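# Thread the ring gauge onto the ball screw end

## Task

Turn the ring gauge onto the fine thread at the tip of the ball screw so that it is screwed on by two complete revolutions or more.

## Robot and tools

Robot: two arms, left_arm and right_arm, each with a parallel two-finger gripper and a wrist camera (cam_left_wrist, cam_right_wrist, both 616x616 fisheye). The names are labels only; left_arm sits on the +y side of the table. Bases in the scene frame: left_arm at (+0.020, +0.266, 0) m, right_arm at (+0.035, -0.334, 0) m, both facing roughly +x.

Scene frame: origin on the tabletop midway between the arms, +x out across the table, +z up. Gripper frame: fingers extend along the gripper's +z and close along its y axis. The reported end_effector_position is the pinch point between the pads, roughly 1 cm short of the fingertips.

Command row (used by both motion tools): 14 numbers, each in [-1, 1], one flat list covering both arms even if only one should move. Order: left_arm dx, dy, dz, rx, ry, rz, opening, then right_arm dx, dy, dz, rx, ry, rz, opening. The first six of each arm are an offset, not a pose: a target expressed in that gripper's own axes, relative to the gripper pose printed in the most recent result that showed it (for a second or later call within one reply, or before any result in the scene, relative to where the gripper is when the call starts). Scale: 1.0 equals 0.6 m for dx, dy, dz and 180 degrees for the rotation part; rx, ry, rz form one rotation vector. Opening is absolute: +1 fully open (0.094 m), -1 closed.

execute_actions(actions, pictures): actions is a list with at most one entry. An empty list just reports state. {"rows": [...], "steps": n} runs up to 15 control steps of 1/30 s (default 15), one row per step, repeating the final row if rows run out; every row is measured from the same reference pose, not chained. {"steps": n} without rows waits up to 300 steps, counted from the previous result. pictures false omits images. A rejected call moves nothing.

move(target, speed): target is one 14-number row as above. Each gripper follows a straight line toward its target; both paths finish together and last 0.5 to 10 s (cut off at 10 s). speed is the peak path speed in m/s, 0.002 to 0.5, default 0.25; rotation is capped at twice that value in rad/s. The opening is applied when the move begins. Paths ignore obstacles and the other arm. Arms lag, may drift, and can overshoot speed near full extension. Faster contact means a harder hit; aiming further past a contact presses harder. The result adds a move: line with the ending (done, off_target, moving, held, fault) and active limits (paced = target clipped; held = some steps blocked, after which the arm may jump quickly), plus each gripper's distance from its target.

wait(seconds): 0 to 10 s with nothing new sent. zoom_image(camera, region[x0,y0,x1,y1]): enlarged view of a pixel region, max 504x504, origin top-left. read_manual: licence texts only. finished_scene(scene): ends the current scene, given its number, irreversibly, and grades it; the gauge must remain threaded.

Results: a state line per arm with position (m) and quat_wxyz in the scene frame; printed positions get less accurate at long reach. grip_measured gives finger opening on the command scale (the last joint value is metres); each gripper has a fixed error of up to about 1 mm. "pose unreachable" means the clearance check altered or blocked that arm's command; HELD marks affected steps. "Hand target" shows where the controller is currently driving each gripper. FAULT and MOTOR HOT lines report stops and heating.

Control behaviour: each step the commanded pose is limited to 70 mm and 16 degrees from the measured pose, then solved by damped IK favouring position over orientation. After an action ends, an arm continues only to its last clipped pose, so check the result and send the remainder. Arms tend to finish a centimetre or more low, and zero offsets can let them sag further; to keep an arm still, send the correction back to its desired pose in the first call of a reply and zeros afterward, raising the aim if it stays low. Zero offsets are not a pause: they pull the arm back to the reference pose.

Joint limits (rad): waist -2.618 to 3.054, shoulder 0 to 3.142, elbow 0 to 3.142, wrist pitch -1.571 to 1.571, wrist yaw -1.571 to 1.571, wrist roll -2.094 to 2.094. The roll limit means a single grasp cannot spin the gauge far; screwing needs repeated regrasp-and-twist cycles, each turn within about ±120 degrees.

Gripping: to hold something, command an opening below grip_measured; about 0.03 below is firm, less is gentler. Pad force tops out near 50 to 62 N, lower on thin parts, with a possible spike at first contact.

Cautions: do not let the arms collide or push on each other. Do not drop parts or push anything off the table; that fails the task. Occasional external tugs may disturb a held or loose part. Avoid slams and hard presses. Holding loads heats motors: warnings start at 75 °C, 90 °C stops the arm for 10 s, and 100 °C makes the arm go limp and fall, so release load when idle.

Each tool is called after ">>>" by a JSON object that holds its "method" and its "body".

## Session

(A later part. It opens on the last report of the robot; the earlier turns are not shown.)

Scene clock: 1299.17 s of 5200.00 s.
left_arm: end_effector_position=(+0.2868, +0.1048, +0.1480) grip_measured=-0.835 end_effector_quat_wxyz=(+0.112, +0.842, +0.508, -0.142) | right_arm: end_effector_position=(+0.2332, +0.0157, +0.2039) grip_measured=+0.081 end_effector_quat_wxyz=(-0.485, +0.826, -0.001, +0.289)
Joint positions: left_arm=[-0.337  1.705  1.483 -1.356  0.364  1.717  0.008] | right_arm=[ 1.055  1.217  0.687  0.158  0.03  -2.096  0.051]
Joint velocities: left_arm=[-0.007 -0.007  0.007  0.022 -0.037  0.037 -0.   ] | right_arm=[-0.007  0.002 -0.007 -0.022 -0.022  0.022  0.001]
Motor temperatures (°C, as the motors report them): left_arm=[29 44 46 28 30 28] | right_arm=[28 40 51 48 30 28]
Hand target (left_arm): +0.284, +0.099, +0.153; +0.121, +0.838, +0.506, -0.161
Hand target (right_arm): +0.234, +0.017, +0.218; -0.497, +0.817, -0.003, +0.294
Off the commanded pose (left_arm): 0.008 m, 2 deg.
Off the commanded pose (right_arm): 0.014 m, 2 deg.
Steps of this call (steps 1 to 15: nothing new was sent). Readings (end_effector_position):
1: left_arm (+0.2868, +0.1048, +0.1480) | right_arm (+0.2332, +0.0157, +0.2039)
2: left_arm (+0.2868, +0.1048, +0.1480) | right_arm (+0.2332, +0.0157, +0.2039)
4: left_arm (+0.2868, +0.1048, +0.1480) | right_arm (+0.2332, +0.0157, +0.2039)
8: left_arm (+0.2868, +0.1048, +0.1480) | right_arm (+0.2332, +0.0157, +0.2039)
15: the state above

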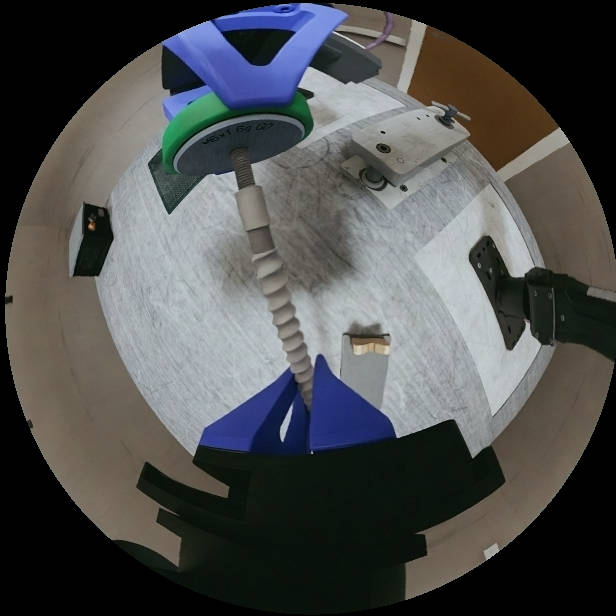

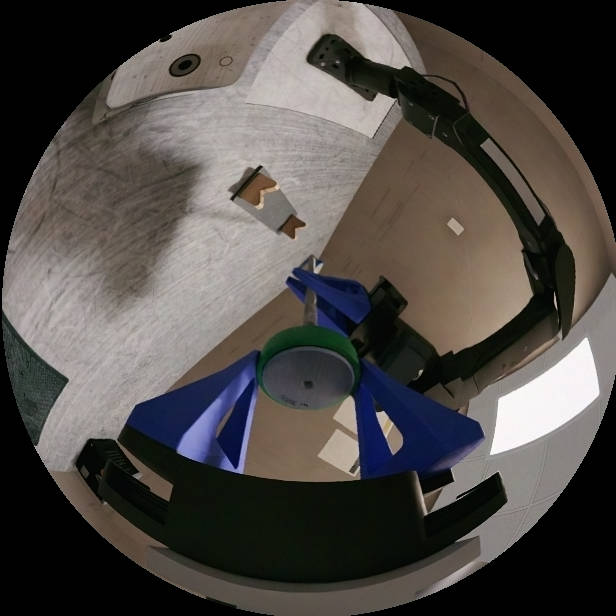

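>>> {"method": "execute_actions", "body": {"actions": [{"rows": [[-0.013,0,-0.004,0.001,-0.014,-0.001,-0.88,0.0111,-0.0191,-0.006,0.008,0.0046,0.002,0.1],[-0.013,0,-0.004,0.001,-0.014,-0.001,-0.88,0.0111,-0.0191,-0.006,0.008,0.0046,0.002,0.13],[-0.013,0,-0.004,0.001,-0.014,-0.001,-0.88,0.0111,-0.0191,-0.006,0.008,0.0046,0.002,0.17],[-0.013,0,-0.004,0.001,-0.014,-0.001,-0.88,0.0111,-0.0191,-0.006,0.008,0.0046,0.002,0.22],[-0.013,0,-0.004,0.001,-0.014,-0.001,-0.88,0.0111,-0.0191,-0.006,0.008,0.0046,0.002,0.3],[-0.013,0,-0.004,0.001,-0.014,-0.001,-0.88,0.0111,-0.0191,-0.006,0.008,0.0046,0.002,0.3],[-0.015,0,-0.004,0.001,-0.017,-0.001,-0.88,0.0111,-0.0191,-0.006,0.008,0.0046,0.002,0.3],[-0.015,0,-0.004,0.001,-0.017,-0.001,-0.88,0.0111,-0.0191,-0.006,0.008,0.0046,0.002,0.3],[-0.017,0,-0.004,0.001,-0.02,-0.001,-0.88,0.0111,-0.0191,-0.006,0.008,0.0046,0.002,0.3]], "steps": 15}], "pictures": false}}

>>> {"method": "execute_actions", "body": {"actions": [{"steps": 25}]}}

>>> {"method": "zoom_image", "body": {"camera": "cam_right_wrist", "region": [230, 230, 400, 410]}}

Scene clock: 1329.33 s of 5200.00 s.
left_arm: end_effector_position=(+0.2865, +0.1038, +0.1484) grip_measured=-0.835 end_effector_quat_wxyz=(+0.114, +0.842, +0.507, -0.145) | right_arm: end_effector_position=(+0.2332, +0.0157, +0.2039) grip_measured=+0.297 end_effector_quat_wxyz=(-0.485, +0.826, -0.001, +0.289)
Joint positions: left_arm=[-0.337  1.705  1.483 -1.356  0.37   1.717  0.008] | right_arm=[ 1.055  1.217  0.687  0.158  0.03  -2.096  0.061]
Joint velocities: left_arm=[-0.002 -0.002 -0.002 -0.051  0.037 -0.022 -0.   ] | right_arm=[-0.002 -0.007  0.007  0.007 -0.066 -0.037 -0.   ]
Motor temperatures (°C, as the motors report them): left_arm=[29 44 46 28 30 28] | right_arm=[28 40 51 48 30 28]
Hand target (left_arm): +0.283, +0.097, +0.154; +0.126, +0.837, +0.505, -0.169
Hand target (right_arm): +0.234, +0.017, +0.217; -0.496, +0.817, -0.003, +0.294
Off the commanded pose (left_arm): 0.009 m, 3 deg.
Off the commanded pose (right_arm): 0.014 m, 2 deg.
Steps of this call (steps 1 to 90: nothing new was sent; then 26.67 s passed at rest; steps 91 to 105: all 15 steps of this action). Readings (end_effector_position):
91: left_arm (+0.2868, +0.1048, +0.1480) | right_arm (+0.2332, +0.0157, +0.2039)
92: left_arm (+0.2868, +0.1048, +0.1480) | right_arm (+0.2332, +0.0157, +0.2039)
94: left_arm (+0.2868, +0.1048, +0.1480) | right_arm (+0.2332, +0.0157, +0.2039)
98: left_arm (+0.2868, +0.1048, +0.1480) | right_arm (+0.2332, +0.0157, +0.2039)
105: the state above

Scene clock: 1330.17 s of 5200.00 s.
left_arm: end_effector_position=(+0.2864, +0.1035, +0.1485) grip_measured=-0.835 end_effector_quat_wxyz=(+0.114, +0.842, +0.507, -0.145) | right_arm: end_effector_position=(+0.2332, +0.0157, +0.2039) grip_measured=+0.297 end_effector_quat_wxyz=(-0.485, +0.826, -0.001, +0.289)
Joint positions: left_arm=[-0.337  1.705  1.483 -1.356  0.372  1.717  0.008] | right_arm=[ 1.055  1.217  0.687  0.158  0.03  -2.096  0.061]
Joint velocities: left_arm=[ 0.002  0.017 -0.012 -0.095 -0.007  0.007 -0.001] | right_arm=[-0.012 -0.002 -0.017  0.037  0.081  0.066 -0.001]
Motor temperatures (°C, as the motors report them): left_arm=[29 44 46 28 30 28] | right_arm=[28 40 51 48 30 28]
Hand target (left_arm): +0.283, +0.097, +0.154; +0.126, +0.837, +0.505, -0.169
Hand target (right_arm): +0.234, +0.017, +0.217; -0.496, +0.817, -0.003, +0.294
Off the commanded pose (left_arm): 0.009 m, 3 deg.
Off the commanded pose (right_arm): 0.014 m, 2 deg.
Steps of this call (steps 1 to 25: nothing new was sent). Readings (end_effector_position):
1: left_arm (+0.2864, +0.1037, +0.1484) | right_arm (+0.2332, +0.0157, +0.2039)
2: left_arm (+0.2864, +0.1036, +0.1484) | right_arm (+0.2332, +0.0157, +0.2039)
4: left_arm (+0.2864, +0.1036, +0.1485) | right_arm (+0.2332, +0.0157, +0.2039)
8: left_arm (+0.2864, +0.1035, +0.1485) | right_arm (+0.2332, +0.0157, +0.2039)
25: the state above

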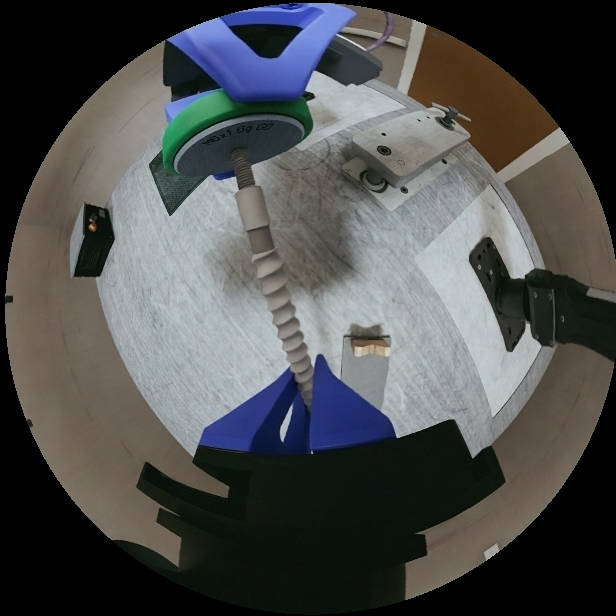

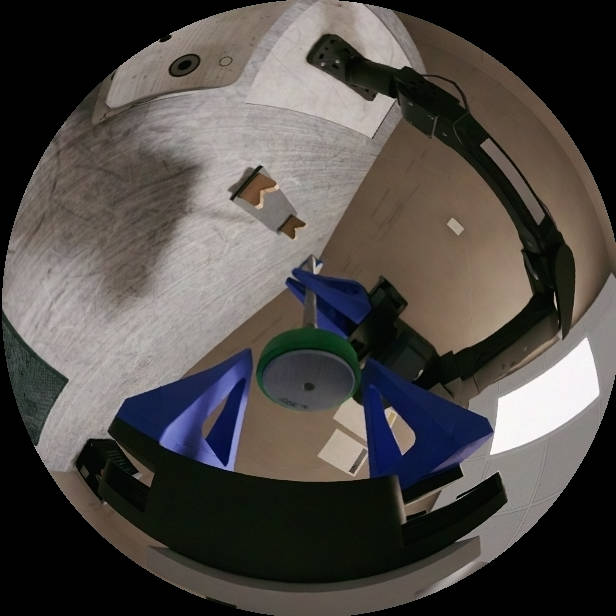

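Region (230, 230, 400, 410) of cam_right_wrist's 616x616 image, scaled by 2.800, with more detail than that image has.

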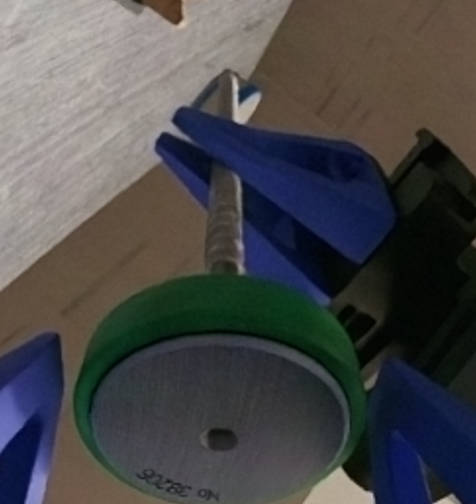

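>>> {"method": "execute_actions", "body": {"actions": [{"rows": [[-0.0175,0,-0.004,0.001,-0.021,-0.001,-0.88,0.0154,-0.0266,-0.006,0.0138,0.008,0.002,0.3]], "steps": 15}], "pictures": false}}

>>> {"method": "execute_actions", "body": {"actions": [{"steps": 25}]}}

>>> {"method": "zoom_image", "body": {"camera": "cam_right_wrist", "region": [230, 230, 400, 410]}}

Scene clock: 1338.53 s of 5200.00 s.
left_arm: end_effector_position=(+0.2858, +0.1018, +0.1492) grip_measured=-0.835 end_effector_quat_wxyz=(+0.118, +0.841, +0.507, -0.149) | right_arm: end_effector_position=(+0.2337, +0.0166, +0.2065) grip_measured=+0.297 end_effector_quat_wxyz=(-0.489, +0.822, -0.001, +0.291)
Joint positions: left_arm=[-0.337  1.705  1.483 -1.356  0.383  1.717  0.008] | right_arm=[ 1.055  1.217  0.687  0.169  0.03  -2.096  0.061]
Joint velocities: left_arm=[-0.027 -0.002 -0.002  0.022 -0.022 -0.007  0.   ] | right_arm=[-0.007  0.017  0.012 -0.022 -0.007  0.007  0.001]
Motor temperatures (°C, as the motors report them): left_arm=[29 44 46 28 30 28] | right_arm=[28 40 51 48 30 28]
Hand target (left_arm): +0.282, +0.096, +0.155; +0.129, +0.836, +0.505, -0.173
Hand target (right_arm): +0.235, +0.018, +0.222; -0.503, +0.811, -0.003, +0.298
Off the commanded pose (left_arm): 0.009 m, 3 deg.
Off the commanded pose (right_arm): 0.016 m, 2 deg.
Steps of this call (steps 1 to 90: nothing new was sent; then 4.87 s passed at rest; steps 91 to 105: all 15 steps of this action). Readings (end_effector_position):
91: left_arm (+0.2863, +0.1033, +0.1486) | right_arm (+0.2333, +0.0158, +0.2041)
92: left_arm (+0.2862, +0.1030, +0.1487) | right_arm (+0.2333, +0.0159, +0.2045)
94: left_arm (+0.2860, +0.1025, +0.1489) | right_arm (+0.2335, +0.0162, +0.2054)
98: left_arm (+0.2859, +0.1020, +0.1491) | right_arm (+0.2337, +0.0164, +0.2062)
105: the state above

Scene clock: 1339.37 s of 5200.00 s.
left_arm: end_effector_position=(+0.2858, +0.1018, +0.1492) grip_measured=-0.835 end_effector_quat_wxyz=(+0.118, +0.841, +0.507, -0.150) | right_arm: end_effector_position=(+0.2337, +0.0166, +0.2066) grip_measured=+0.297 end_effector_quat_wxyz=(-0.489, +0.822, -0.001, +0.291)
Joint positions: left_arm=[-0.337  1.705  1.483 -1.356  0.383  1.717  0.008] | right_arm=[ 1.055  1.217  0.687  0.17   0.03  -2.096  0.061]
Joint velocities: left_arm=[-0.007 -0.012 -0.012 -0.037  0.007  0.007  0.001] | right_arm=[-0.017 -0.002  0.002 -0.066  0.022 -0.037 -0.001]
Motor temperatures (°C, as the motors report them): left_arm=[29 44 46 28 30 28] | right_arm=[28 40 51 48 30 28]
Hand target (left_arm): +0.282, +0.096, +0.155; +0.130, +0.836, +0.505, -0.173
Hand target (right_arm): +0.235, +0.018, +0.222; -0.503, +0.811, -0.003, +0.298
Off the commanded pose (left_arm): 0.009 m, 3 deg.
Off the commanded pose (right_arm): 0.016 m, 2 deg.
Steps of this call (steps 1 to 25: nothing new was sent). Readings (end_effector_position):
1: left_arm (+0.2858, +0.1018, +0.1492) | right_arm (+0.2337, +0.0166, +0.2066)
2: left_arm (+0.2858, +0.1018, +0.1492) | right_arm (+0.2337, +0.0166, +0.2066)
4: left_arm (+0.2858, +0.1018, +0.1492) | right_arm (+0.2337, +0.0166, +0.2066)
8: left_arm (+0.2858, +0.1018, +0.1492) | right_arm (+0.2337, +0.0166, +0.2066)
25: the state above

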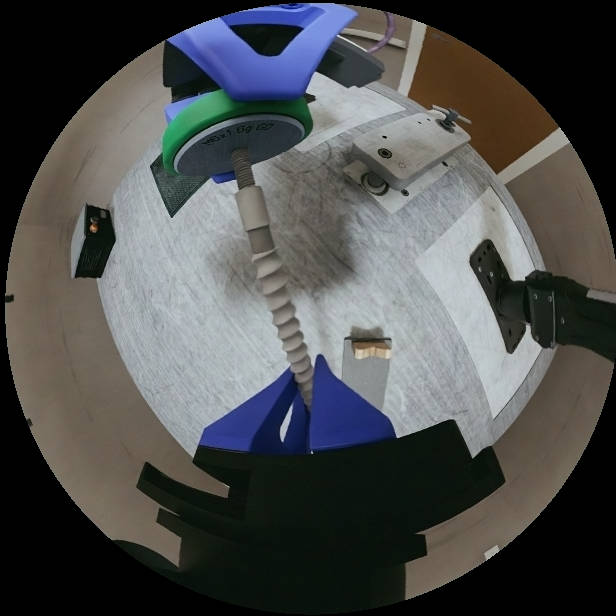

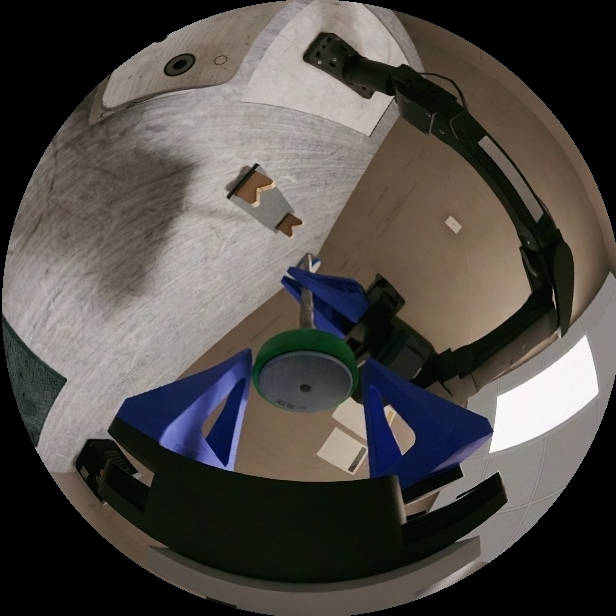

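Region (230, 230, 400, 410) of cam_right_wrist's 616x616 image, scaled by 2.800, with more detail than that image has.

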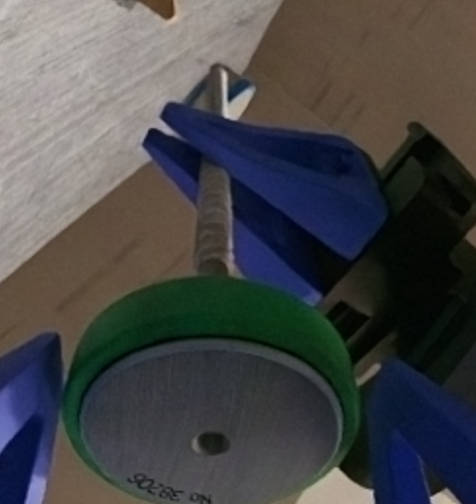

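>>> {"method": "execute_actions", "body": {"actions": [{"rows": [[-0.0165,0,-0.004,0.001,-0.0195,-0.001,-0.88,0.0075,-0.013,-0.006,0.0033,0.0019,0.002,0.3]], "steps": 15}], "pictures": false}}

>>> {"method": "execute_actions", "body": {"actions": [{"steps": 25}]}}

>>> {"method": "zoom_image", "body": {"camera": "cam_right_wrist", "region": [230, 230, 400, 410]}}

Scene clock: 1350.87 s of 5200.00 s.
left_arm: end_effector_position=(+0.2855, +0.1009, +0.1496) grip_measured=-0.835 end_effector_quat_wxyz=(+0.120, +0.840, +0.506, -0.152) | right_arm: end_effector_position=(+0.2335, +0.0161, +0.2053) grip_measured=+0.297 end_effector_quat_wxyz=(-0.487, +0.824, -0.001, +0.290)
Joint positions: left_arm=[-0.337  1.705  1.483 -1.356  0.389  1.717  0.008] | right_arm=[ 1.055  1.217  0.687  0.164  0.03  -2.096  0.061]
Joint velocities: left_arm=[-0.002  0.007 -0.017  0.007 -0.051 -0.066 -0.   ] | right_arm=[-0.017  0.012 -0.007  0.022 -0.007 -0.037 -0.001]
Motor temperatures (°C, as the motors report them): left_arm=[29 44 46 28 30 28] | right_arm=[28 40 51 48 30 28]
Hand target (left_arm): +0.282, +0.095, +0.155; +0.132, +0.835, +0.504, -0.175
Hand target (right_arm): +0.234, +0.016, +0.216; -0.494, +0.819, -0.003, +0.293
Off the commanded pose (left_arm): 0.009 m, 3 deg.
Off the commanded pose (right_arm): 0.011 m, 1 deg.
Steps of this call (steps 1 to 90: nothing new was sent; then 8.00 s passed at rest; steps 91 to 105: all 15 steps of this action). Readings (end_effector_position):
91: left_arm (+0.2857, +0.1017, +0.1493) | right_arm (+0.2337, +0.0166, +0.2065)
92: left_arm (+0.2857, +0.1015, +0.1493) | right_arm (+0.2337, +0.0165, +0.2063)
94: left_arm (+0.2856, +0.1012, +0.1494) | right_arm (+0.2336, +0.0164, +0.2059)
98: left_arm (+0.2855, +0.1010, +0.1495) | right_arm (+0.2335, +0.0162, +0.2055)
105: the state above

Scene clock: 1351.70 s of 5200.00 s.
left_arm: end_effector_position=(+0.2854, +0.1008, +0.1496) grip_measured=-0.835 end_effector_quat_wxyz=(+0.120, +0.840, +0.506, -0.152) | right_arm: end_effector_position=(+0.2335, +0.0161, +0.2052) grip_measured=+0.297 end_effector_quat_wxyz=(-0.487, +0.824, -0.001, +0.290)
Joint positions: left_arm=[-0.337  1.705  1.483 -1.356  0.389  1.717  0.008] | right_arm=[ 1.055  1.217  0.687  0.164  0.03  -2.096  0.061]
Joint velocities: left_arm=[-0.007 -0.017  0.012 -0.037 -0.022  0.051  0.   ] | right_arm=[ 0.012 -0.017 -0.007  0.007 -0.022 -0.037  0.001]
Motor temperatures (°C, as the motors report them): left_arm=[29 44 46 28 30 28] | right_arm=[28 40 51 48 30 28]
Hand target (left_arm): +0.282, +0.095, +0.155; +0.132, +0.835, +0.504, -0.175
Hand target (right_arm): +0.234, +0.016, +0.216; -0.494, +0.819, -0.003, +0.292
Off the commanded pose (left_arm): 0.009 m, 3 deg.
Off the commanded pose (right_arm): 0.011 m, 1 deg.
Steps of this call (steps 1 to 25: nothing new was sent). Readings (end_effector_position):
1: left_arm (+0.2854, +0.1008, +0.1496) | right_arm (+0.2335, +0.0161, +0.2053)
2: left_arm (+0.2854, +0.1008, +0.1496) | right_arm (+0.2335, +0.0161, +0.2053)
4: left_arm (+0.2854, +0.1008, +0.1496) | right_arm (+0.2335, +0.0161, +0.2053)
8: left_arm (+0.2854, +0.1008, +0.1496) | right_arm (+0.2335, +0.0161, +0.2052)
25: the state above

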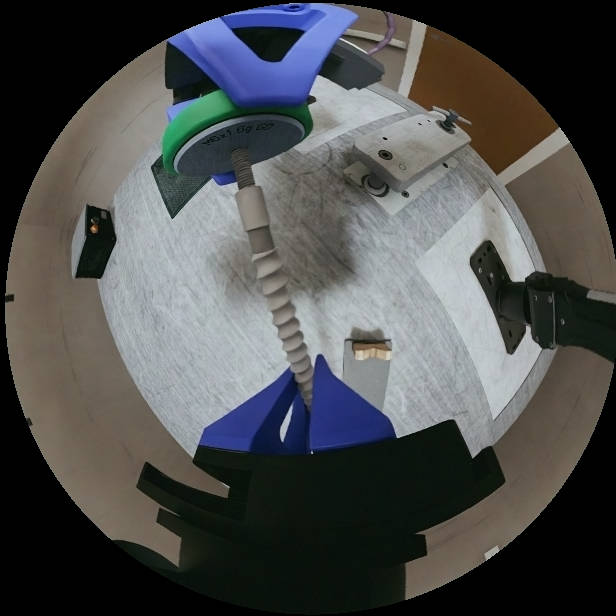

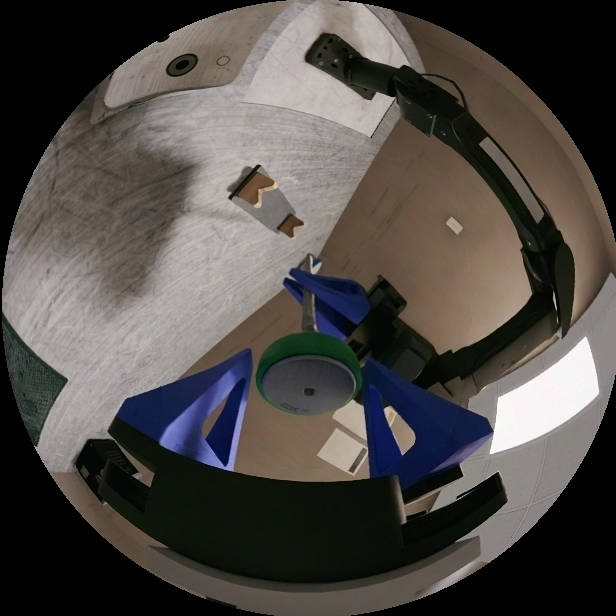

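Region (230, 230, 400, 410) of cam_right_wrist's 616x616 image, scaled by 2.800, with more detail than that image has.

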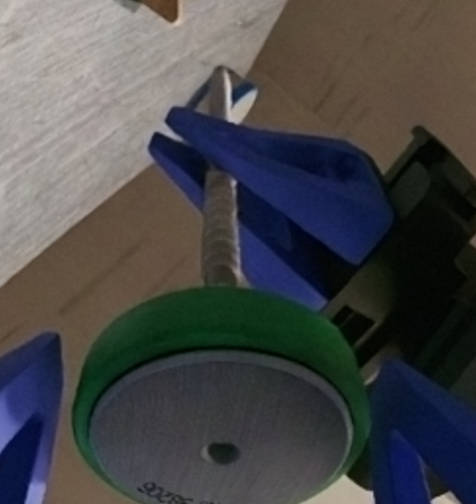

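>>> {"method": "execute_actions", "body": {"actions": [{"rows": [[-0.013,0,-0.004,0.001,-0.014,-0.001,-0.88,0.0111,-0.0191,-0.006,0.008,0.0046,0.002,0.24],[-0.013,0,-0.004,0.001,-0.014,-0.001,-0.88,0.0111,-0.0191,-0.006,0.008,0.0046,0.002,0.2],[-0.013,0,-0.004,0.001,-0.014,-0.001,-0.88,0.0111,-0.0191,-0.006,0.008,0.0046,0.002,0.17],[-0.013,0,-0.004,0.001,-0.014,-0.001,-0.88,0.0111,-0.0191,-0.006,0.008,0.0046,0.002,0.15],[-0.013,0,-0.004,0.001,-0.014,-0.001,-0.88,0.0111,-0.0191,-0.006,0.008,0.0046,0.002,0.13],[-0.013,0,-0.004,0.001,-0.014,-0.001,-0.88,0.0111,-0.0191,-0.006,0.008,0.0046,0.002,0.115],[-0.013,0,-0.004,0.001,-0.014,-0.001,-0.88,0.0111,-0.0191,-0.006,0.008,0.0046,0.002,0.1],[-0.013,0,-0.004,0.001,-0.014,-0.001,-0.88,0.0111,-0.0191,-0.006,0.008,0.0046,0.002,0.09],[-0.013,0,-0.004,0.001,-0.014,-0.001,-0.88,0.0111,-0.0191,-0.006,0.008,0.0046,0.002,0.08],[-0.013,0,-0.004,0.001,-0.014,-0.001,-0.88,0.0111,-0.0191,-0.006,0.008,0.0046,0.002,0.07],[-0.013,0,-0.004,0.001,-0.014,-0.001,-0.88,0.0111,-0.0191,-0.006,0.008,0.0046,0.002,0.06],[-0.013,0,-0.004,0.001,-0.014,-0.001,-0.88,0.0111,-0.0191,-0.006,0.008,0.0046,0.002,0.05],[-0.013,0,-0.004,0.001,-0.014,-0.001,-0.88,0.0111,-0.0191,-0.006,0.008,0.0046,0.002,0.04]], "steps": 15}], "pictures": false}}

>>> {"method": "execute_actions", "body": {"actions": [{"steps": 10}]}}

>>> {"method": "zoom_image", "body": {"camera": "cam_left_wrist", "region": [170, 60, 300, 190]}}

Scene clock: 1382.77 s of 5200.00 s.
left_arm: end_effector_position=(+0.2855, +0.1009, +0.1496) grip_measured=-0.835 end_effector_quat_wxyz=(+0.120, +0.840, +0.506, -0.152) | right_arm: end_effector_position=(+0.2335, +0.0161, +0.2052) grip_measured=+0.081 end_effector_quat_wxyz=(-0.487, +0.824, -0.001, +0.290)
Joint positions: left_arm=[-0.337  1.705  1.483 -1.356  0.389  1.717  0.008] | right_arm=[ 1.055  1.217  0.687  0.164  0.03  -2.096  0.051]
Joint velocities: left_arm=[ 0.002  0.002 -0.002 -0.022 -0.051  0.037  0.001] | right_arm=[ 0.002  0.002  0.002  0.066 -0.066  0.007  0.001]
Motor temperatures (°C, as the motors report them): left_arm=[29 44 46 28 30 28] | right_arm=[28 40 51 47 30 28]
Hand target (left_arm): +0.282, +0.095, +0.155; +0.129, +0.836, +0.505, -0.171
Hand target (right_arm): +0.234, +0.017, +0.219; -0.498, +0.816, -0.003, +0.295
Off the commanded pose (left_arm): 0.008 m, 3 deg.
Off the commanded pose (right_arm): 0.014 m, 2 deg.
Steps of this call (steps 1 to 90: nothing new was sent; then 27.57 s passed at rest; steps 91 to 105: all 15 steps of this action). Readings (end_effector_position):
91: left_arm (+0.2854, +0.1008, +0.1496) | right_arm (+0.2335, +0.0161, +0.2052)
92: left_arm (+0.2854, +0.1008, +0.1496) | right_arm (+0.2335, +0.0161, +0.2052)
94: left_arm (+0.2854, +0.1008, +0.1496) | right_arm (+0.2335, +0.0161, +0.2052)
98: left_arm (+0.2855, +0.1009, +0.1496) | right_arm (+0.2335, +0.0161, +0.2052)
105: the state above

Scene clock: 1383.10 s of 5200.00 s.
left_arm: end_effector_position=(+0.2855, +0.1009, +0.1496) grip_measured=-0.835 end_effector_quat_wxyz=(+0.120, +0.840, +0.506, -0.152) | right_arm: end_effector_position=(+0.2335, +0.0161, +0.2052) grip_measured=+0.081 end_effector_quat_wxyz=(-0.487, +0.824, -0.001, +0.290)
Joint positions: left_arm=[-0.337  1.705  1.483 -1.356  0.389  1.717  0.008] | right_arm=[ 1.055  1.217  0.687  0.164  0.03  -2.096  0.051]
Joint velocities: left_arm=[ 0.012 -0.002 -0.012 -0.037 -0.022 -0.037  0.   ] | right_arm=[-0.012  0.002 -0.002 -0.051 -0.007  0.007 -0.001]
Motor temperatures (°C, as the motors report them): left_arm=[29 44 46 28 30 28] | right_arm=[28 40 51 47 30 28]
Hand target (left_arm): +0.282, +0.095, +0.155; +0.129, +0.836, +0.505, -0.171
Hand target (right_arm): +0.234, +0.017, +0.219; -0.498, +0.816, -0.003, +0.295
Off the commanded pose (left_arm): 0.008 m, 3 deg.
Off the commanded pose (right_arm): 0.014 m, 2 deg.
Steps of this call (steps 1 to 10: nothing new was sent). Readings (end_effector_position):
1: left_arm (+0.2855, +0.1009, +0.1496) | right_arm (+0.2335, +0.0161, +0.2052)
2: left_arm (+0.2855, +0.1009, +0.1496) | right_arm (+0.2335, +0.0161, +0.2052)
4: left_arm (+0.2855, +0.1009, +0.1496) | right_arm (+0.2335, +0.0161, +0.2052)
8: left_arm (+0.2855, +0.1009, +0.1496) | right_arm (+0.2335, +0.0161, +0.2052)
10: the state above

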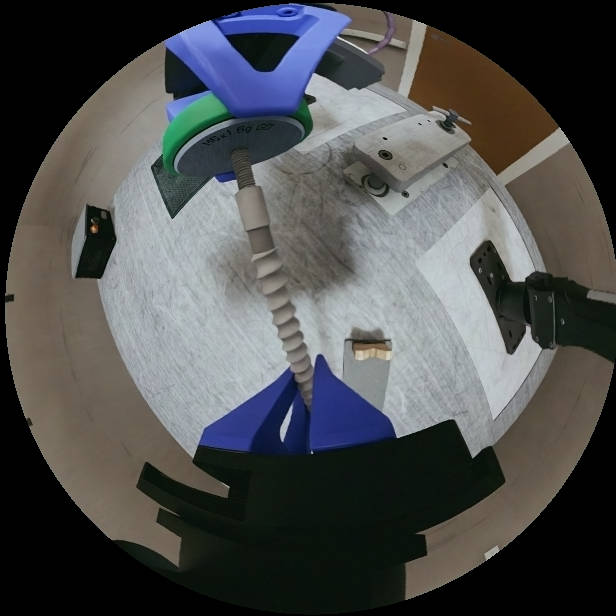

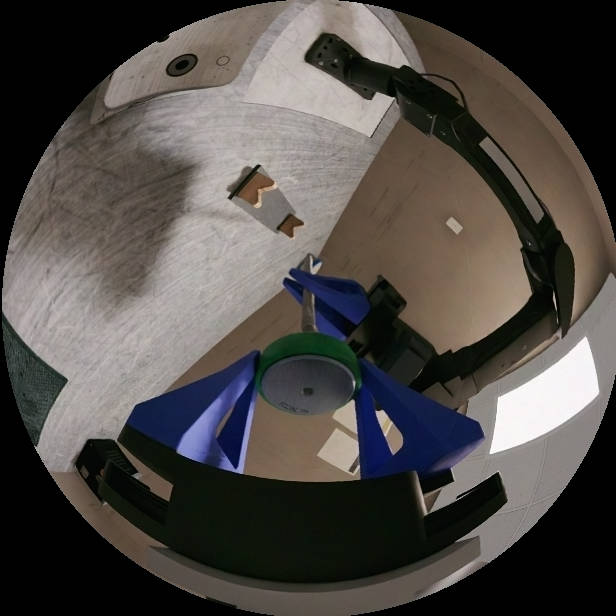

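Region (170, 60, 300, 190) of cam_left_wrist's 616x616 image, scaled by 3.877, with more detail than that image has.

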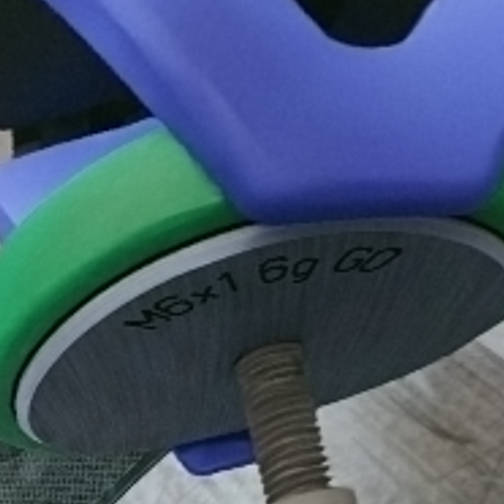

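>>> {"method": "execute_actions", "body": {"actions": [{"rows": [[-0.017,0,-0.004,0.001,-0.014,-0.001,-0.88,0.0111,-0.0191,-0.006,0.008,0.0046,0.03,0.04],[-0.019,0,-0.004,0.001,-0.014,-0.001,-0.88,0.0111,-0.0191,-0.006,0.008,0.0046,0.06,0.04],[-0.021,0,-0.004,0.001,-0.014,-0.001,-0.88,0.0111,-0.0191,-0.006,0.008,0.0046,0.09,0.04],[-0.021,0,-0.004,0.001,-0.014,-0.001,-0.88,0.0111,-0.0191,-0.006,0.0536,0.0311,0.667,0.04]], "steps": 15}], "pictures": false}}

>>> {"method": "execute_actions", "body": {"actions": [{"rows": [[-0.021,0,-0.004,0.001,-0.014,-0.001,-0.88,-0.0028,-0.0219,-0.006,0.0615,-0.0079,0.667,0.04]], "steps": 15}], "pictures": false}}

>>> {"method": "execute_actions", "body": {"actions": [{"rows": [[-0.021,0,-0.004,0.001,-0.014,-0.001,-0.88,-0.0166,-0.0146,-0.006,0.0408,-0.0466,0.667,0.04]], "steps": 15}], "pictures": false}}

>>> {"method": "execute_actions", "body": {"actions": [{"steps": 15}]}}

Scene clock: 1409.90 s of 5200.00 s.
left_arm: end_effector_position=(+0.2850, +0.1003, +0.1495) grip_measured=-0.835 end_effector_quat_wxyz=(+0.119, +0.840, +0.507, -0.152) | right_arm: end_effector_position=(+0.2334, +0.0164, +0.2057) grip_measured=+0.081 end_effector_quat_wxyz=(-0.553, +0.783, -0.253, +0.127)
Joint positions: left_arm=[-0.34   1.705  1.483 -1.356  0.387  1.713  0.008] | right_arm=[ 1.055  1.217  0.687  0.166  0.029 -1.472  0.051]
Joint velocities: left_arm=[-0.027 -0.007  0.002  0.022 -0.051  0.037 -0.   ] | right_arm=[ 0.007 -0.002  0.002  0.037 -0.007  1.311 -0.   ]
Motor temperatures (°C, as the motors report them): left_arm=[29 44 46 28 30 28] | right_arm=[28 40 51 47 30 28]
Hand target (left_arm): +0.280, +0.092, +0.157; +0.129, +0.836, +0.505, -0.171
Hand target (right_arm): +0.234, +0.017, +0.219; -0.576, +0.745, -0.329, +0.071
Off the commanded pose (left_arm): 0.012 m, 3 deg.
Off the commanded pose (right_arm): 0.013 m, 85 deg; orientation clipped at the last step of the last action.
Steps of this call (steps 1 to 90: nothing new was sent; then 23.30 s passed at rest; steps 91 to 105: all 15 steps of this action). Readings (end_effector_position):
91: left_arm (+0.2855, +0.1009, +0.1496) | right_arm (+0.2335, +0.0161, +0.2052)
92: left_arm (+0.2855, +0.1009, +0.1496) | right_arm (+0.2334, +0.0162, +0.2053)
94: left_arm (+0.2853, +0.1006, +0.1496) | right_arm (+0.2334, +0.0162, +0.2054)
98: left_arm (+0.2850, +0.1002, +0.1496) | right_arm (+0.2333, +0.0163, +0.2054)
105: the state above

Scene clock: 1410.40 s of 5200.00 s.
left_arm: end_effector_position=(+0.2849, +0.1006, +0.1491) grip_measured=-0.835 end_effector_quat_wxyz=(+0.116, +0.841, +0.507, -0.149) | right_arm: end_effector_position=(+0.2336, +0.0163, +0.2057) grip_measured=+0.081 end_effector_quat_wxyz=(-0.564, +0.652, -0.502, -0.067)
Joint positions: left_arm=[-0.343  1.705  1.483 -1.356  0.381  1.711  0.008] | right_arm=[ 1.055  1.217  0.687  0.166  0.03  -0.785  0.051]
Joint velocities: left_arm=[ 0.002  0.002 -0.012  0.037 -0.037 -0.037 -0.001] | right_arm=[ 0.017  0.022  0.002 -0.037  0.037  1.385 -0.   ]
Motor temperatures (°C, as the motors report them): left_arm=[29 44 46 28 30 28] | right_arm=[28 40 51 47 30 28]
Hand target (left_arm): +0.280, +0.091, +0.156; +0.128, +0.836, +0.505, -0.171
Hand target (right_arm): +0.234, +0.018, +0.219; -0.567, +0.590, -0.561, -0.127
Off the commanded pose (left_arm): 0.013 m, 3 deg.
Off the commanded pose (right_arm): 0.014 m, 81 deg; orientation clipped at the last step of the last action.
Steps of this call (steps 1 to 15: all 15 steps of this action). Readings (end_effector_position):
1: left_arm (+0.2851, +0.1004, +0.1495) | right_arm (+0.2334, +0.0164, +0.2057)
2: left_arm (+0.2850, +0.1004, +0.1494) | right_arm (+0.2334, +0.0164, +0.2057)
4: left_arm (+0.2850, +0.1004, +0.1493) | right_arm (+0.2334, +0.0164, +0.2057)
8: left_arm (+0.2850, +0.1005, +0.1492) | right_arm (+0.2334, +0.0164, +0.2057)
15: the state above

Scene clock: 1410.90 s of 5200.00 s.
left_arm: end_effector_position=(+0.2847, +0.1008, +0.1488) grip_measured=-0.835 end_effector_quat_wxyz=(+0.114, +0.842, +0.507, -0.148) | right_arm: end_effector_position=(+0.2341, +0.0160, +0.2057) grip_measured=+0.081 end_effector_quat_wxyz=(+0.508, -0.441, +0.695, +0.253)
Joint positions: left_arm=[-0.345  1.705  1.483 -1.357  0.376  1.71   0.008] | right_arm=[ 1.055  1.217  0.687  0.166  0.033 -0.09   0.051]
Joint velocities: left_arm=[ 0.022  0.012 -0.007 -0.022 -0.051 -0.037  0.001] | right_arm=[ 0.007 -0.012 -0.002 -0.051  0.066  1.297  0.001]
Motor temperatures (°C, as the motors report them): left_arm=[29 44 46 28 30 28] | right_arm=[28 40 51 47 30 28]
Hand target (left_arm): +0.280, +0.091, +0.156; +0.126, +0.837, +0.506, -0.169
Hand target (right_arm): +0.234, +0.018, +0.219; +0.491, -0.364, +0.728, +0.312
Off the commanded pose (left_arm): 0.013 m, 3 deg.
Off the commanded pose (right_arm): 0.014 m, 81 deg; orientation clipped at the last step of the last action.
Steps of this call (steps 1 to 15: all 15 steps of this action). Readings (end_effector_position):
1: left_arm (+0.2849, +0.1005, +0.1491) | right_arm (+0.2336, +0.0163, +0.2057)
2: left_arm (+0.2848, +0.1005, +0.1490) | right_arm (+0.2336, +0.0163, +0.2057)
4: left_arm (+0.2848, +0.1006, +0.1489) | right_arm (+0.2336, +0.0163, +0.2057)
8: left_arm (+0.2847, +0.1006, +0.1488) | right_arm (+0.2336, +0.0163, +0.2057)
15: the state above

Scene clock: 1411.40 s of 5200.00 s.
left_arm: end_effector_position=(+0.2847, +0.1008, +0.1488) grip_measured=-0.835 end_effector_quat_wxyz=(+0.114, +0.842, +0.507, -0.148) | right_arm: end_effector_position=(+0.2343, +0.0158, +0.2057) grip_measured=+0.081 end_effector_quat_wxyz=(+0.482, -0.373, +0.734, +0.300)
Joint positions: left_arm=[-0.345  1.705  1.483 -1.357  0.376  1.71   0.008] | right_arm=[1.055 1.217 0.687 0.166 0.035 0.101 0.051]
Joint velocities: left_arm=[-0.007  0.007  0.002 -0.051  0.037  0.007 -0.001] | right_arm=[ 0.012 -0.002  0.002  0.037  0.066  0.007 -0.001]
Motor temperatures (°C, as the motors report them): left_arm=[29 44 46 28 30 28] | right_arm=[28 40 51 47 30 28]
Hand target (left_arm): +0.280, +0.091, +0.156; +0.126, +0.837, +0.506, -0.169
Hand target (right_arm): +0.234, +0.018, +0.219; +0.491, -0.364, +0.728, +0.312
Off the commanded pose (left_arm): 0.013 m, 3 deg.
Off the commanded pose (right_arm): 0.014 m, 70 deg; orientation clipped at the last step of the last action.
Steps of this call (steps 1 to 15: nothing new was sent). Readings (end_effector_position):
1: left_arm (+0.2847, +0.1008, +0.1488) | right_arm (+0.2342, +0.0159, +0.2057)
2: left_arm (+0.2847, +0.1008, +0.1488) | right_arm (+0.2342, +0.0159, +0.2057)
4: left_arm (+0.2847, +0.1008, +0.1488) | right_arm (+0.2342, +0.0159, +0.2057)
8: left_arm (+0.2847, +0.1008, +0.1488) | right_arm (+0.2343, +0.0158, +0.2057)
15: the state above

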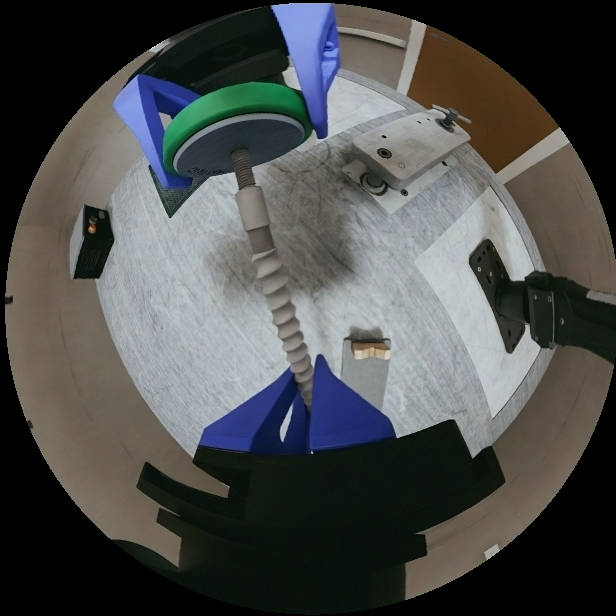

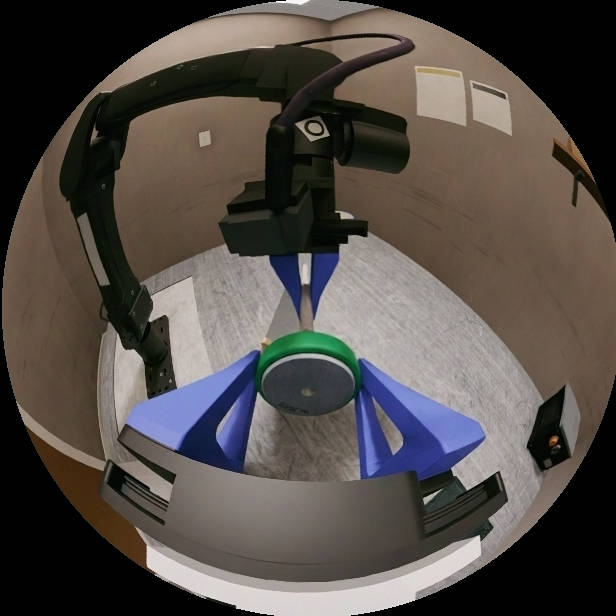

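>>> {"method": "execute_actions", "body": {"actions": [{"rows": [[-0.012,0,-0.004,0.001,-0.021,-0.001,-0.88,-0.022,0.0022,-0.006,-0.0009,-0.0092,0.03,0.04],[-0.012,0,-0.004,0.001,-0.021,-0.001,-0.88,-0.022,0.0022,-0.006,-0.0009,-0.0092,0.06,0.04],[-0.012,0,-0.004,0.001,-0.021,-0.001,-0.88,-0.022,0.0022,-0.006,-0.0009,-0.0092,0.09,0.04],[-0.012,0,-0.004,0.001,-0.021,-0.001,-0.88,-0.022,0.0022,-0.006,-0.0106,-0.0611,0.667,0.04]], "steps": 15}], "pictures": false}}

>>> {"method": "execute_actions", "body": {"actions": [{"rows": [[-0.014,0,-0.004,0.001,-0.021,-0.001,-0.88,-0.0166,0.0146,-0.006,-0.0438,-0.0438,0.667,0.04]], "steps": 15}], "pictures": false}}

>>> {"method": "execute_actions", "body": {"actions": [{"rows": [[-0.017,0,-0.004,0.001,-0.021,-0.001,-0.88,-0.0035,0.0218,-0.006,-0.0617,-0.0056,0.667,0.04]], "steps": 8}], "pictures": false}}

>>> {"method": "execute_actions", "body": {"actions": [{"steps": 15}]}}

>>> {"method": "zoom_image", "body": {"camera": "cam_left_wrist", "region": [170, 60, 300, 190]}}

Scene clock: 1441.97 s of 5200.00 s.
left_arm: end_effector_position=(+0.2848, +0.1010, +0.1490) grip_measured=-0.835 end_effector_quat_wxyz=(+0.116, +0.843, +0.503, -0.149) | right_arm: end_effector_position=(+0.2343, +0.0158, +0.2057) grip_measured=+0.081 end_effector_quat_wxyz=(+0.362, -0.121, +0.814, +0.437)
Joint positions: left_arm=[-0.342  1.705  1.483 -1.358  0.38   1.721  0.008] | right_arm=[1.055 1.217 0.687 0.166 0.035 0.745 0.051]
Joint velocities: left_arm=[-0.017  0.022 -0.007  0.007 -0.007 -0.022  0.001] | right_arm=[-0.007 -0.022 -0.002  0.066  0.051  1.341 -0.   ]
Motor temperatures (°C, as the motors report them): left_arm=[29 45 46 28 30 28] | right_arm=[28 40 51 48 30 28]
Hand target (left_arm): +0.282, +0.096, +0.154; +0.129, +0.836, +0.504, -0.175
Hand target (right_arm): +0.235, +0.017, +0.219; +0.323, -0.036, +0.813, +0.483
Off the commanded pose (left_arm): 0.008 m, 4 deg.
Off the commanded pose (right_arm): 0.014 m, 84 deg; orientation clipped at the last step of the last action.
Steps of this call (steps 1 to 90: nothing new was sent; then 27.07 s passed at rest; steps 91 to 105: all 15 steps of this action). Readings (end_effector_position):
91: left_arm (+0.2847, +0.1008, +0.1488) | right_arm (+0.2343, +0.0158, +0.2057)
92: left_arm (+0.2848, +0.1008, +0.1489) | right_arm (+0.2343, +0.0158, +0.2057)
94: left_arm (+0.2848, +0.1007, +0.1490) | right_arm (+0.2343, +0.0158, +0.2057)
98: left_arm (+0.2848, +0.1007, +0.1490) | right_arm (+0.2343, +0.0158, +0.2057)
105: the state above

Scene clock: 1442.47 s of 5200.00 s.
left_arm: end_effector_position=(+0.2847, +0.1010, +0.1491) grip_measured=-0.835 end_effector_quat_wxyz=(+0.117, +0.845, +0.500, -0.149) | right_arm: end_effector_position=(+0.2339, +0.0156, +0.2046) grip_measured=+0.081 end_effector_quat_wxyz=(+0.187, +0.169, +0.807, +0.534)
Joint positions: left_arm=[-0.342  1.705  1.483 -1.358  0.381  1.728  0.008] | right_arm=[1.055 1.217 0.687 0.161 0.034 1.454 0.051]
Joint velocities: left_arm=[-0.012  0.007 -0.017 -0.051 -0.066 -0.007  0.   ] | right_arm=[-0.002 -0.017  0.012 -0.037 -0.007  1.341 -0.   ]
Motor temperatures (°C, as the motors report them): left_arm=[29 45 46 28 30 28] | right_arm=[28 40 51 48 30 28]
Hand target (left_arm): +0.282, +0.095, +0.155; +0.131, +0.837, +0.501, -0.177
Hand target (right_arm): +0.235, +0.017, +0.219; +0.135, +0.248, +0.776, +0.564
Off the commanded pose (left_arm): 0.009 m, 4 deg.
Off the commanded pose (right_arm): 0.015 m, 80 deg; orientation clipped at the last step of the last action.
Steps of this call (steps 1 to 15: all 15 steps of this action). Readings (end_effector_position):
1: left_arm (+0.2847, +0.1010, +0.1491) | right_arm (+0.2343, +0.0158, +0.2056)
2: left_arm (+0.2847, +0.1010, +0.1491) | right_arm (+0.2342, +0.0158, +0.2056)
4: left_arm (+0.2847, +0.1010, +0.1491) | right_arm (+0.2342, +0.0158, +0.2054)
8: left_arm (+0.2847, +0.1010, +0.1491) | right_arm (+0.2341, +0.0157, +0.2051)
15: the state above

Scene clock: 1442.73 s of 5200.00 s.
left_arm: end_effector_position=(+0.2847, +0.1010, +0.1491) grip_measured=-0.835 end_effector_quat_wxyz=(+0.117, +0.847, +0.497, -0.148) | right_arm: end_effector_position=(+0.2329, +0.0161, +0.2043) grip_measured=+0.081 end_effector_quat_wxyz=(+0.080, +0.317, +0.762, +0.559)
Joint positions: left_arm=[-0.342  1.705  1.483 -1.358  0.381  1.735  0.008] | right_arm=[1.055 1.217 0.687 0.16  0.027 1.833 0.051]
Joint velocities: left_arm=[ 0.027 -0.002 -0.012  0.007  0.007  0.007 -0.   ] | right_arm=[-0.017 -0.012  0.017 -0.051 -0.095  1.297  0.001]
Motor temperatures (°C, as the motors report them): left_arm=[29 45 46 28 30 28] | right_arm=[28 40 51 48 30 28]
Hand target (left_arm): +0.281, +0.094, +0.155; +0.132, +0.839, +0.498, -0.176
Hand target (right_arm): +0.235, +0.016, +0.218; +0.023, +0.389, +0.717, +0.578
Off the commanded pose (left_arm): 0.010 m, 4 deg.
Off the commanded pose (right_arm): 0.014 m, 99 deg; orientation clipped at the last step of the last action.
Steps of this call (steps 1 to 8: all 8 steps of this action). Readings (end_effector_position):
1: left_arm (+0.2847, +0.1010, +0.1491) | right_arm (+0.2337, +0.0156, +0.2044)
2: left_arm (+0.2847, +0.1010, +0.1491) | right_arm (+0.2335, +0.0157, +0.2043)
4: left_arm (+0.2847, +0.1010, +0.1491) | right_arm (+0.2332, +0.0159, +0.2043)
8: the state above

Scene clock: 1443.23 s of 5200.00 s.
left_arm: end_effector_position=(+0.2846, +0.1009, +0.1491) grip_measured=-0.835 end_effector_quat_wxyz=(+0.117, +0.847, +0.497, -0.149) | right_arm: end_effector_position=(+0.2327, +0.0162, +0.2043) grip_measured=+0.081 end_effector_quat_wxyz=(+0.025, +0.389, +0.728, +0.564)
Joint positions: left_arm=[-0.342  1.705  1.483 -1.358  0.381  1.736  0.008] | right_arm=[1.055 1.217 0.687 0.16  0.026 2.027 0.051]
Joint velocities: left_arm=[ 0.017  0.007 -0.002  0.007 -0.037 -0.022 -0.001] | right_arm=[-0.002  0.007 -0.002 -0.037 -0.037  0.037  0.   ]
Motor temperatures (°C, as the motors report them): left_arm=[29 45 46 28 30 28] | right_arm=[28 40 51 48 30 28]
Hand target (left_arm): +0.281, +0.094, +0.155; +0.132, +0.839, +0.498, -0.177
Hand target (right_arm): +0.235, +0.016, +0.218; +0.023, +0.389, +0.717, +0.578
Off the commanded pose (left_arm): 0.010 m, 4 deg.
Off the commanded pose (right_arm): 0.014 m, 88 deg; orientation clipped at the last step of the last action.
Steps of this call (steps 1 to 15: nothing new was sent). Readings (end_effector_position):
1: left_arm (+0.2847, +0.1010, +0.1491) | right_arm (+0.2328, +0.0161, +0.2043)
2: left_arm (+0.2847, +0.1010, +0.1491) | right_arm (+0.2328, +0.0161, +0.2043)
4: left_arm (+0.2847, +0.1010, +0.1491) | right_arm (+0.2328, +0.0161, +0.2043)
8: left_arm (+0.2846, +0.1009, +0.1491) | right_arm (+0.2328, +0.0161, +0.2043)
15: the state above

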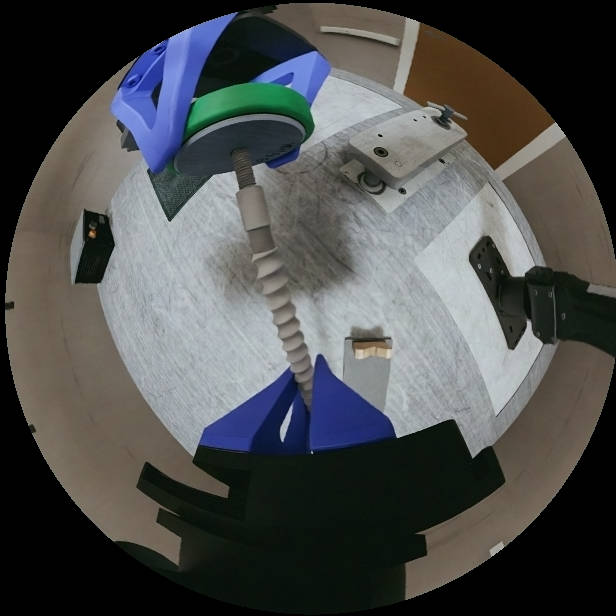

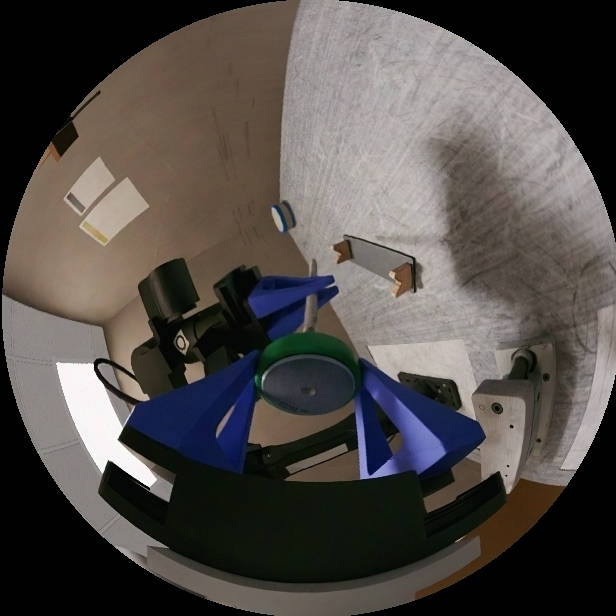

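Region (170, 60, 300, 190) of cam_left_wrist's 616x616 image, scaled by 3.877, with more detail than that image has.

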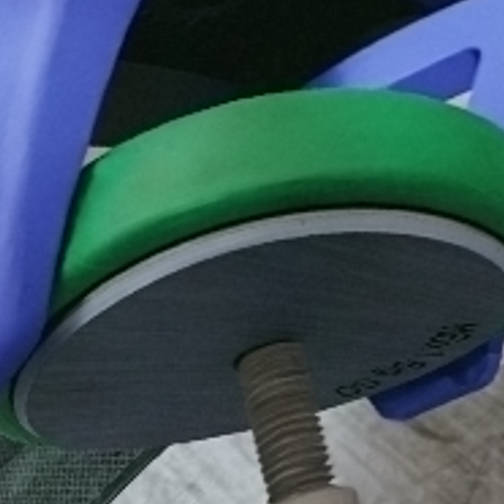

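>>> {"method": "execute_actions", "body": {"actions": [{"rows": [[-0.013,0,-0.004,0.001,-0.014,-0.001,-0.88,0.0097,0.0198,-0.006,-0.0083,0.004,0,0.04],[-0.013,0,-0.004,0.001,-0.014,-0.001,-0.88,0.0097,0.0198,-0.006,-0.0083,0.004,0,0.07],[-0.013,0,-0.004,0.001,-0.014,-0.001,-0.88,0.0097,0.0198,-0.006,-0.0083,0.004,0,0.09],[-0.013,0,-0.004,0.001,-0.014,-0.001,-0.88,0.0097,0.0198,-0.006,-0.0083,0.004,0,0.11],[-0.013,0,-0.004,0.001,-0.014,-0.001,-0.88,0.0097,0.0198,-0.006,-0.0083,0.004,0,0.14],[-0.013,0,-0.004,0.001,-0.014,-0.001,-0.88,0.0097,0.0198,-0.006,-0.0083,0.004,0,0.18],[-0.013,0,-0.004,0.001,-0.014,-0.001,-0.88,0.0097,0.0198,-0.006,-0.0083,0.004,0,0.24],[-0.013,0,-0.004,0.001,-0.014,-0.001,-0.88,0.0097,0.0198,-0.006,-0.0083,0.004,0,0.35]], "steps": 15}]}}

>>> {"method": "zoom_image", "body": {"camera": "cam_right_wrist", "region": [230, 230, 400, 410]}}

Scene clock: 1454.70 s of 5200.00 s.
left_arm: end_effector_position=(+0.2847, +0.1010, +0.1490) grip_measured=-0.835 end_effector_quat_wxyz=(+0.117, +0.847, +0.497, -0.148) | right_arm: end_effector_position=(+0.2327, +0.0162, +0.2043) grip_measured=+0.347 end_effector_quat_wxyz=(+0.023, +0.391, +0.726, +0.565)
Joint positions: left_arm=[-0.342  1.705  1.483 -1.358  0.38   1.736  0.008] | right_arm=[1.055 1.217 0.687 0.16  0.026 2.034 0.063]
Joint velocities: left_arm=[-0.022 -0.007  0.002  0.022 -0.037  0.022 -0.001] | right_arm=[-0.012 -0.007  0.012  0.022 -0.022  0.007 -0.   ]
Motor temperatures (°C, as the motors report them): left_arm=[29 44 46 28 30 28] | right_arm=[28 40 51 48 30 28]
Hand target (left_arm): +0.281, +0.096, +0.154; +0.127, +0.843, +0.496, -0.168
Hand target (right_arm): +0.233, +0.017, +0.218; +0.026, +0.385, +0.720, +0.576
Off the commanded pose (left_arm): 0.008 m, 3 deg.
Off the commanded pose (right_arm): 0.014 m, 2 deg.
Steps of this call (steps 1 to 90: nothing new was sent; then 7.97 s passed at rest; steps 91 to 105: all 15 steps of this action). Readings (end_effector_position):
91: left_arm (+0.2847, +0.1010, +0.1491) | right_arm (+0.2327, +0.0162, +0.2043)
92: left_arm (+0.2847, +0.1010, +0.1490) | right_arm (+0.2327, +0.0162, +0.2043)
94: left_arm (+0.2847, +0.1010, +0.1490) | right_arm (+0.2327, +0.0162, +0.2043)
98: left_arm (+0.2847, +0.1010, +0.1490) | right_arm (+0.2327, +0.0162, +0.2043)
105: the state above

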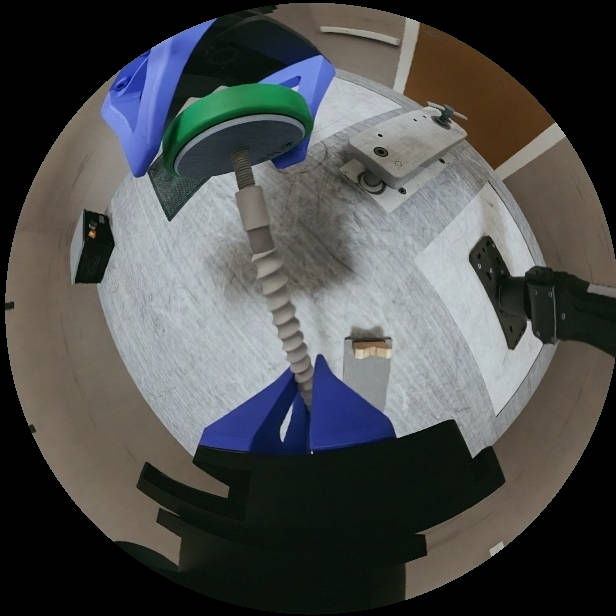

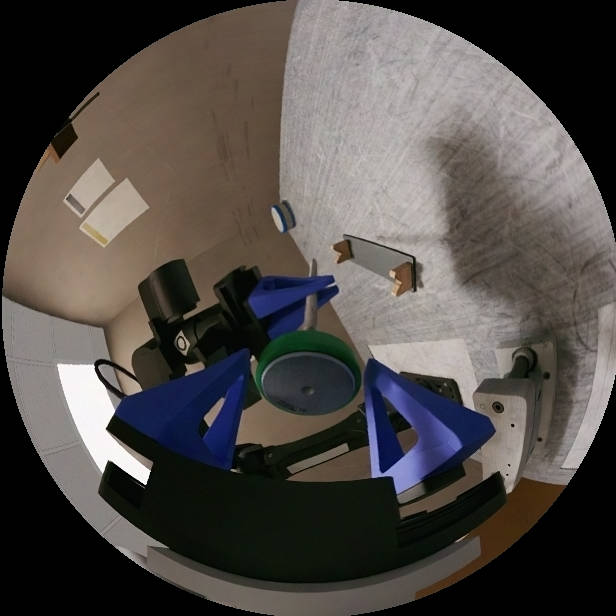

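Region (230, 230, 400, 410) of cam_right_wrist's 616x616 image, scaled by 2.800, with more detail than that image has.

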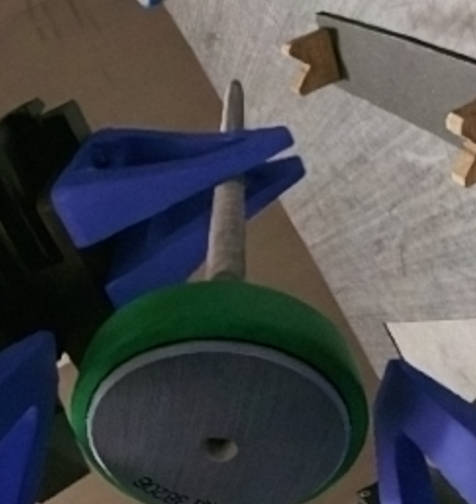

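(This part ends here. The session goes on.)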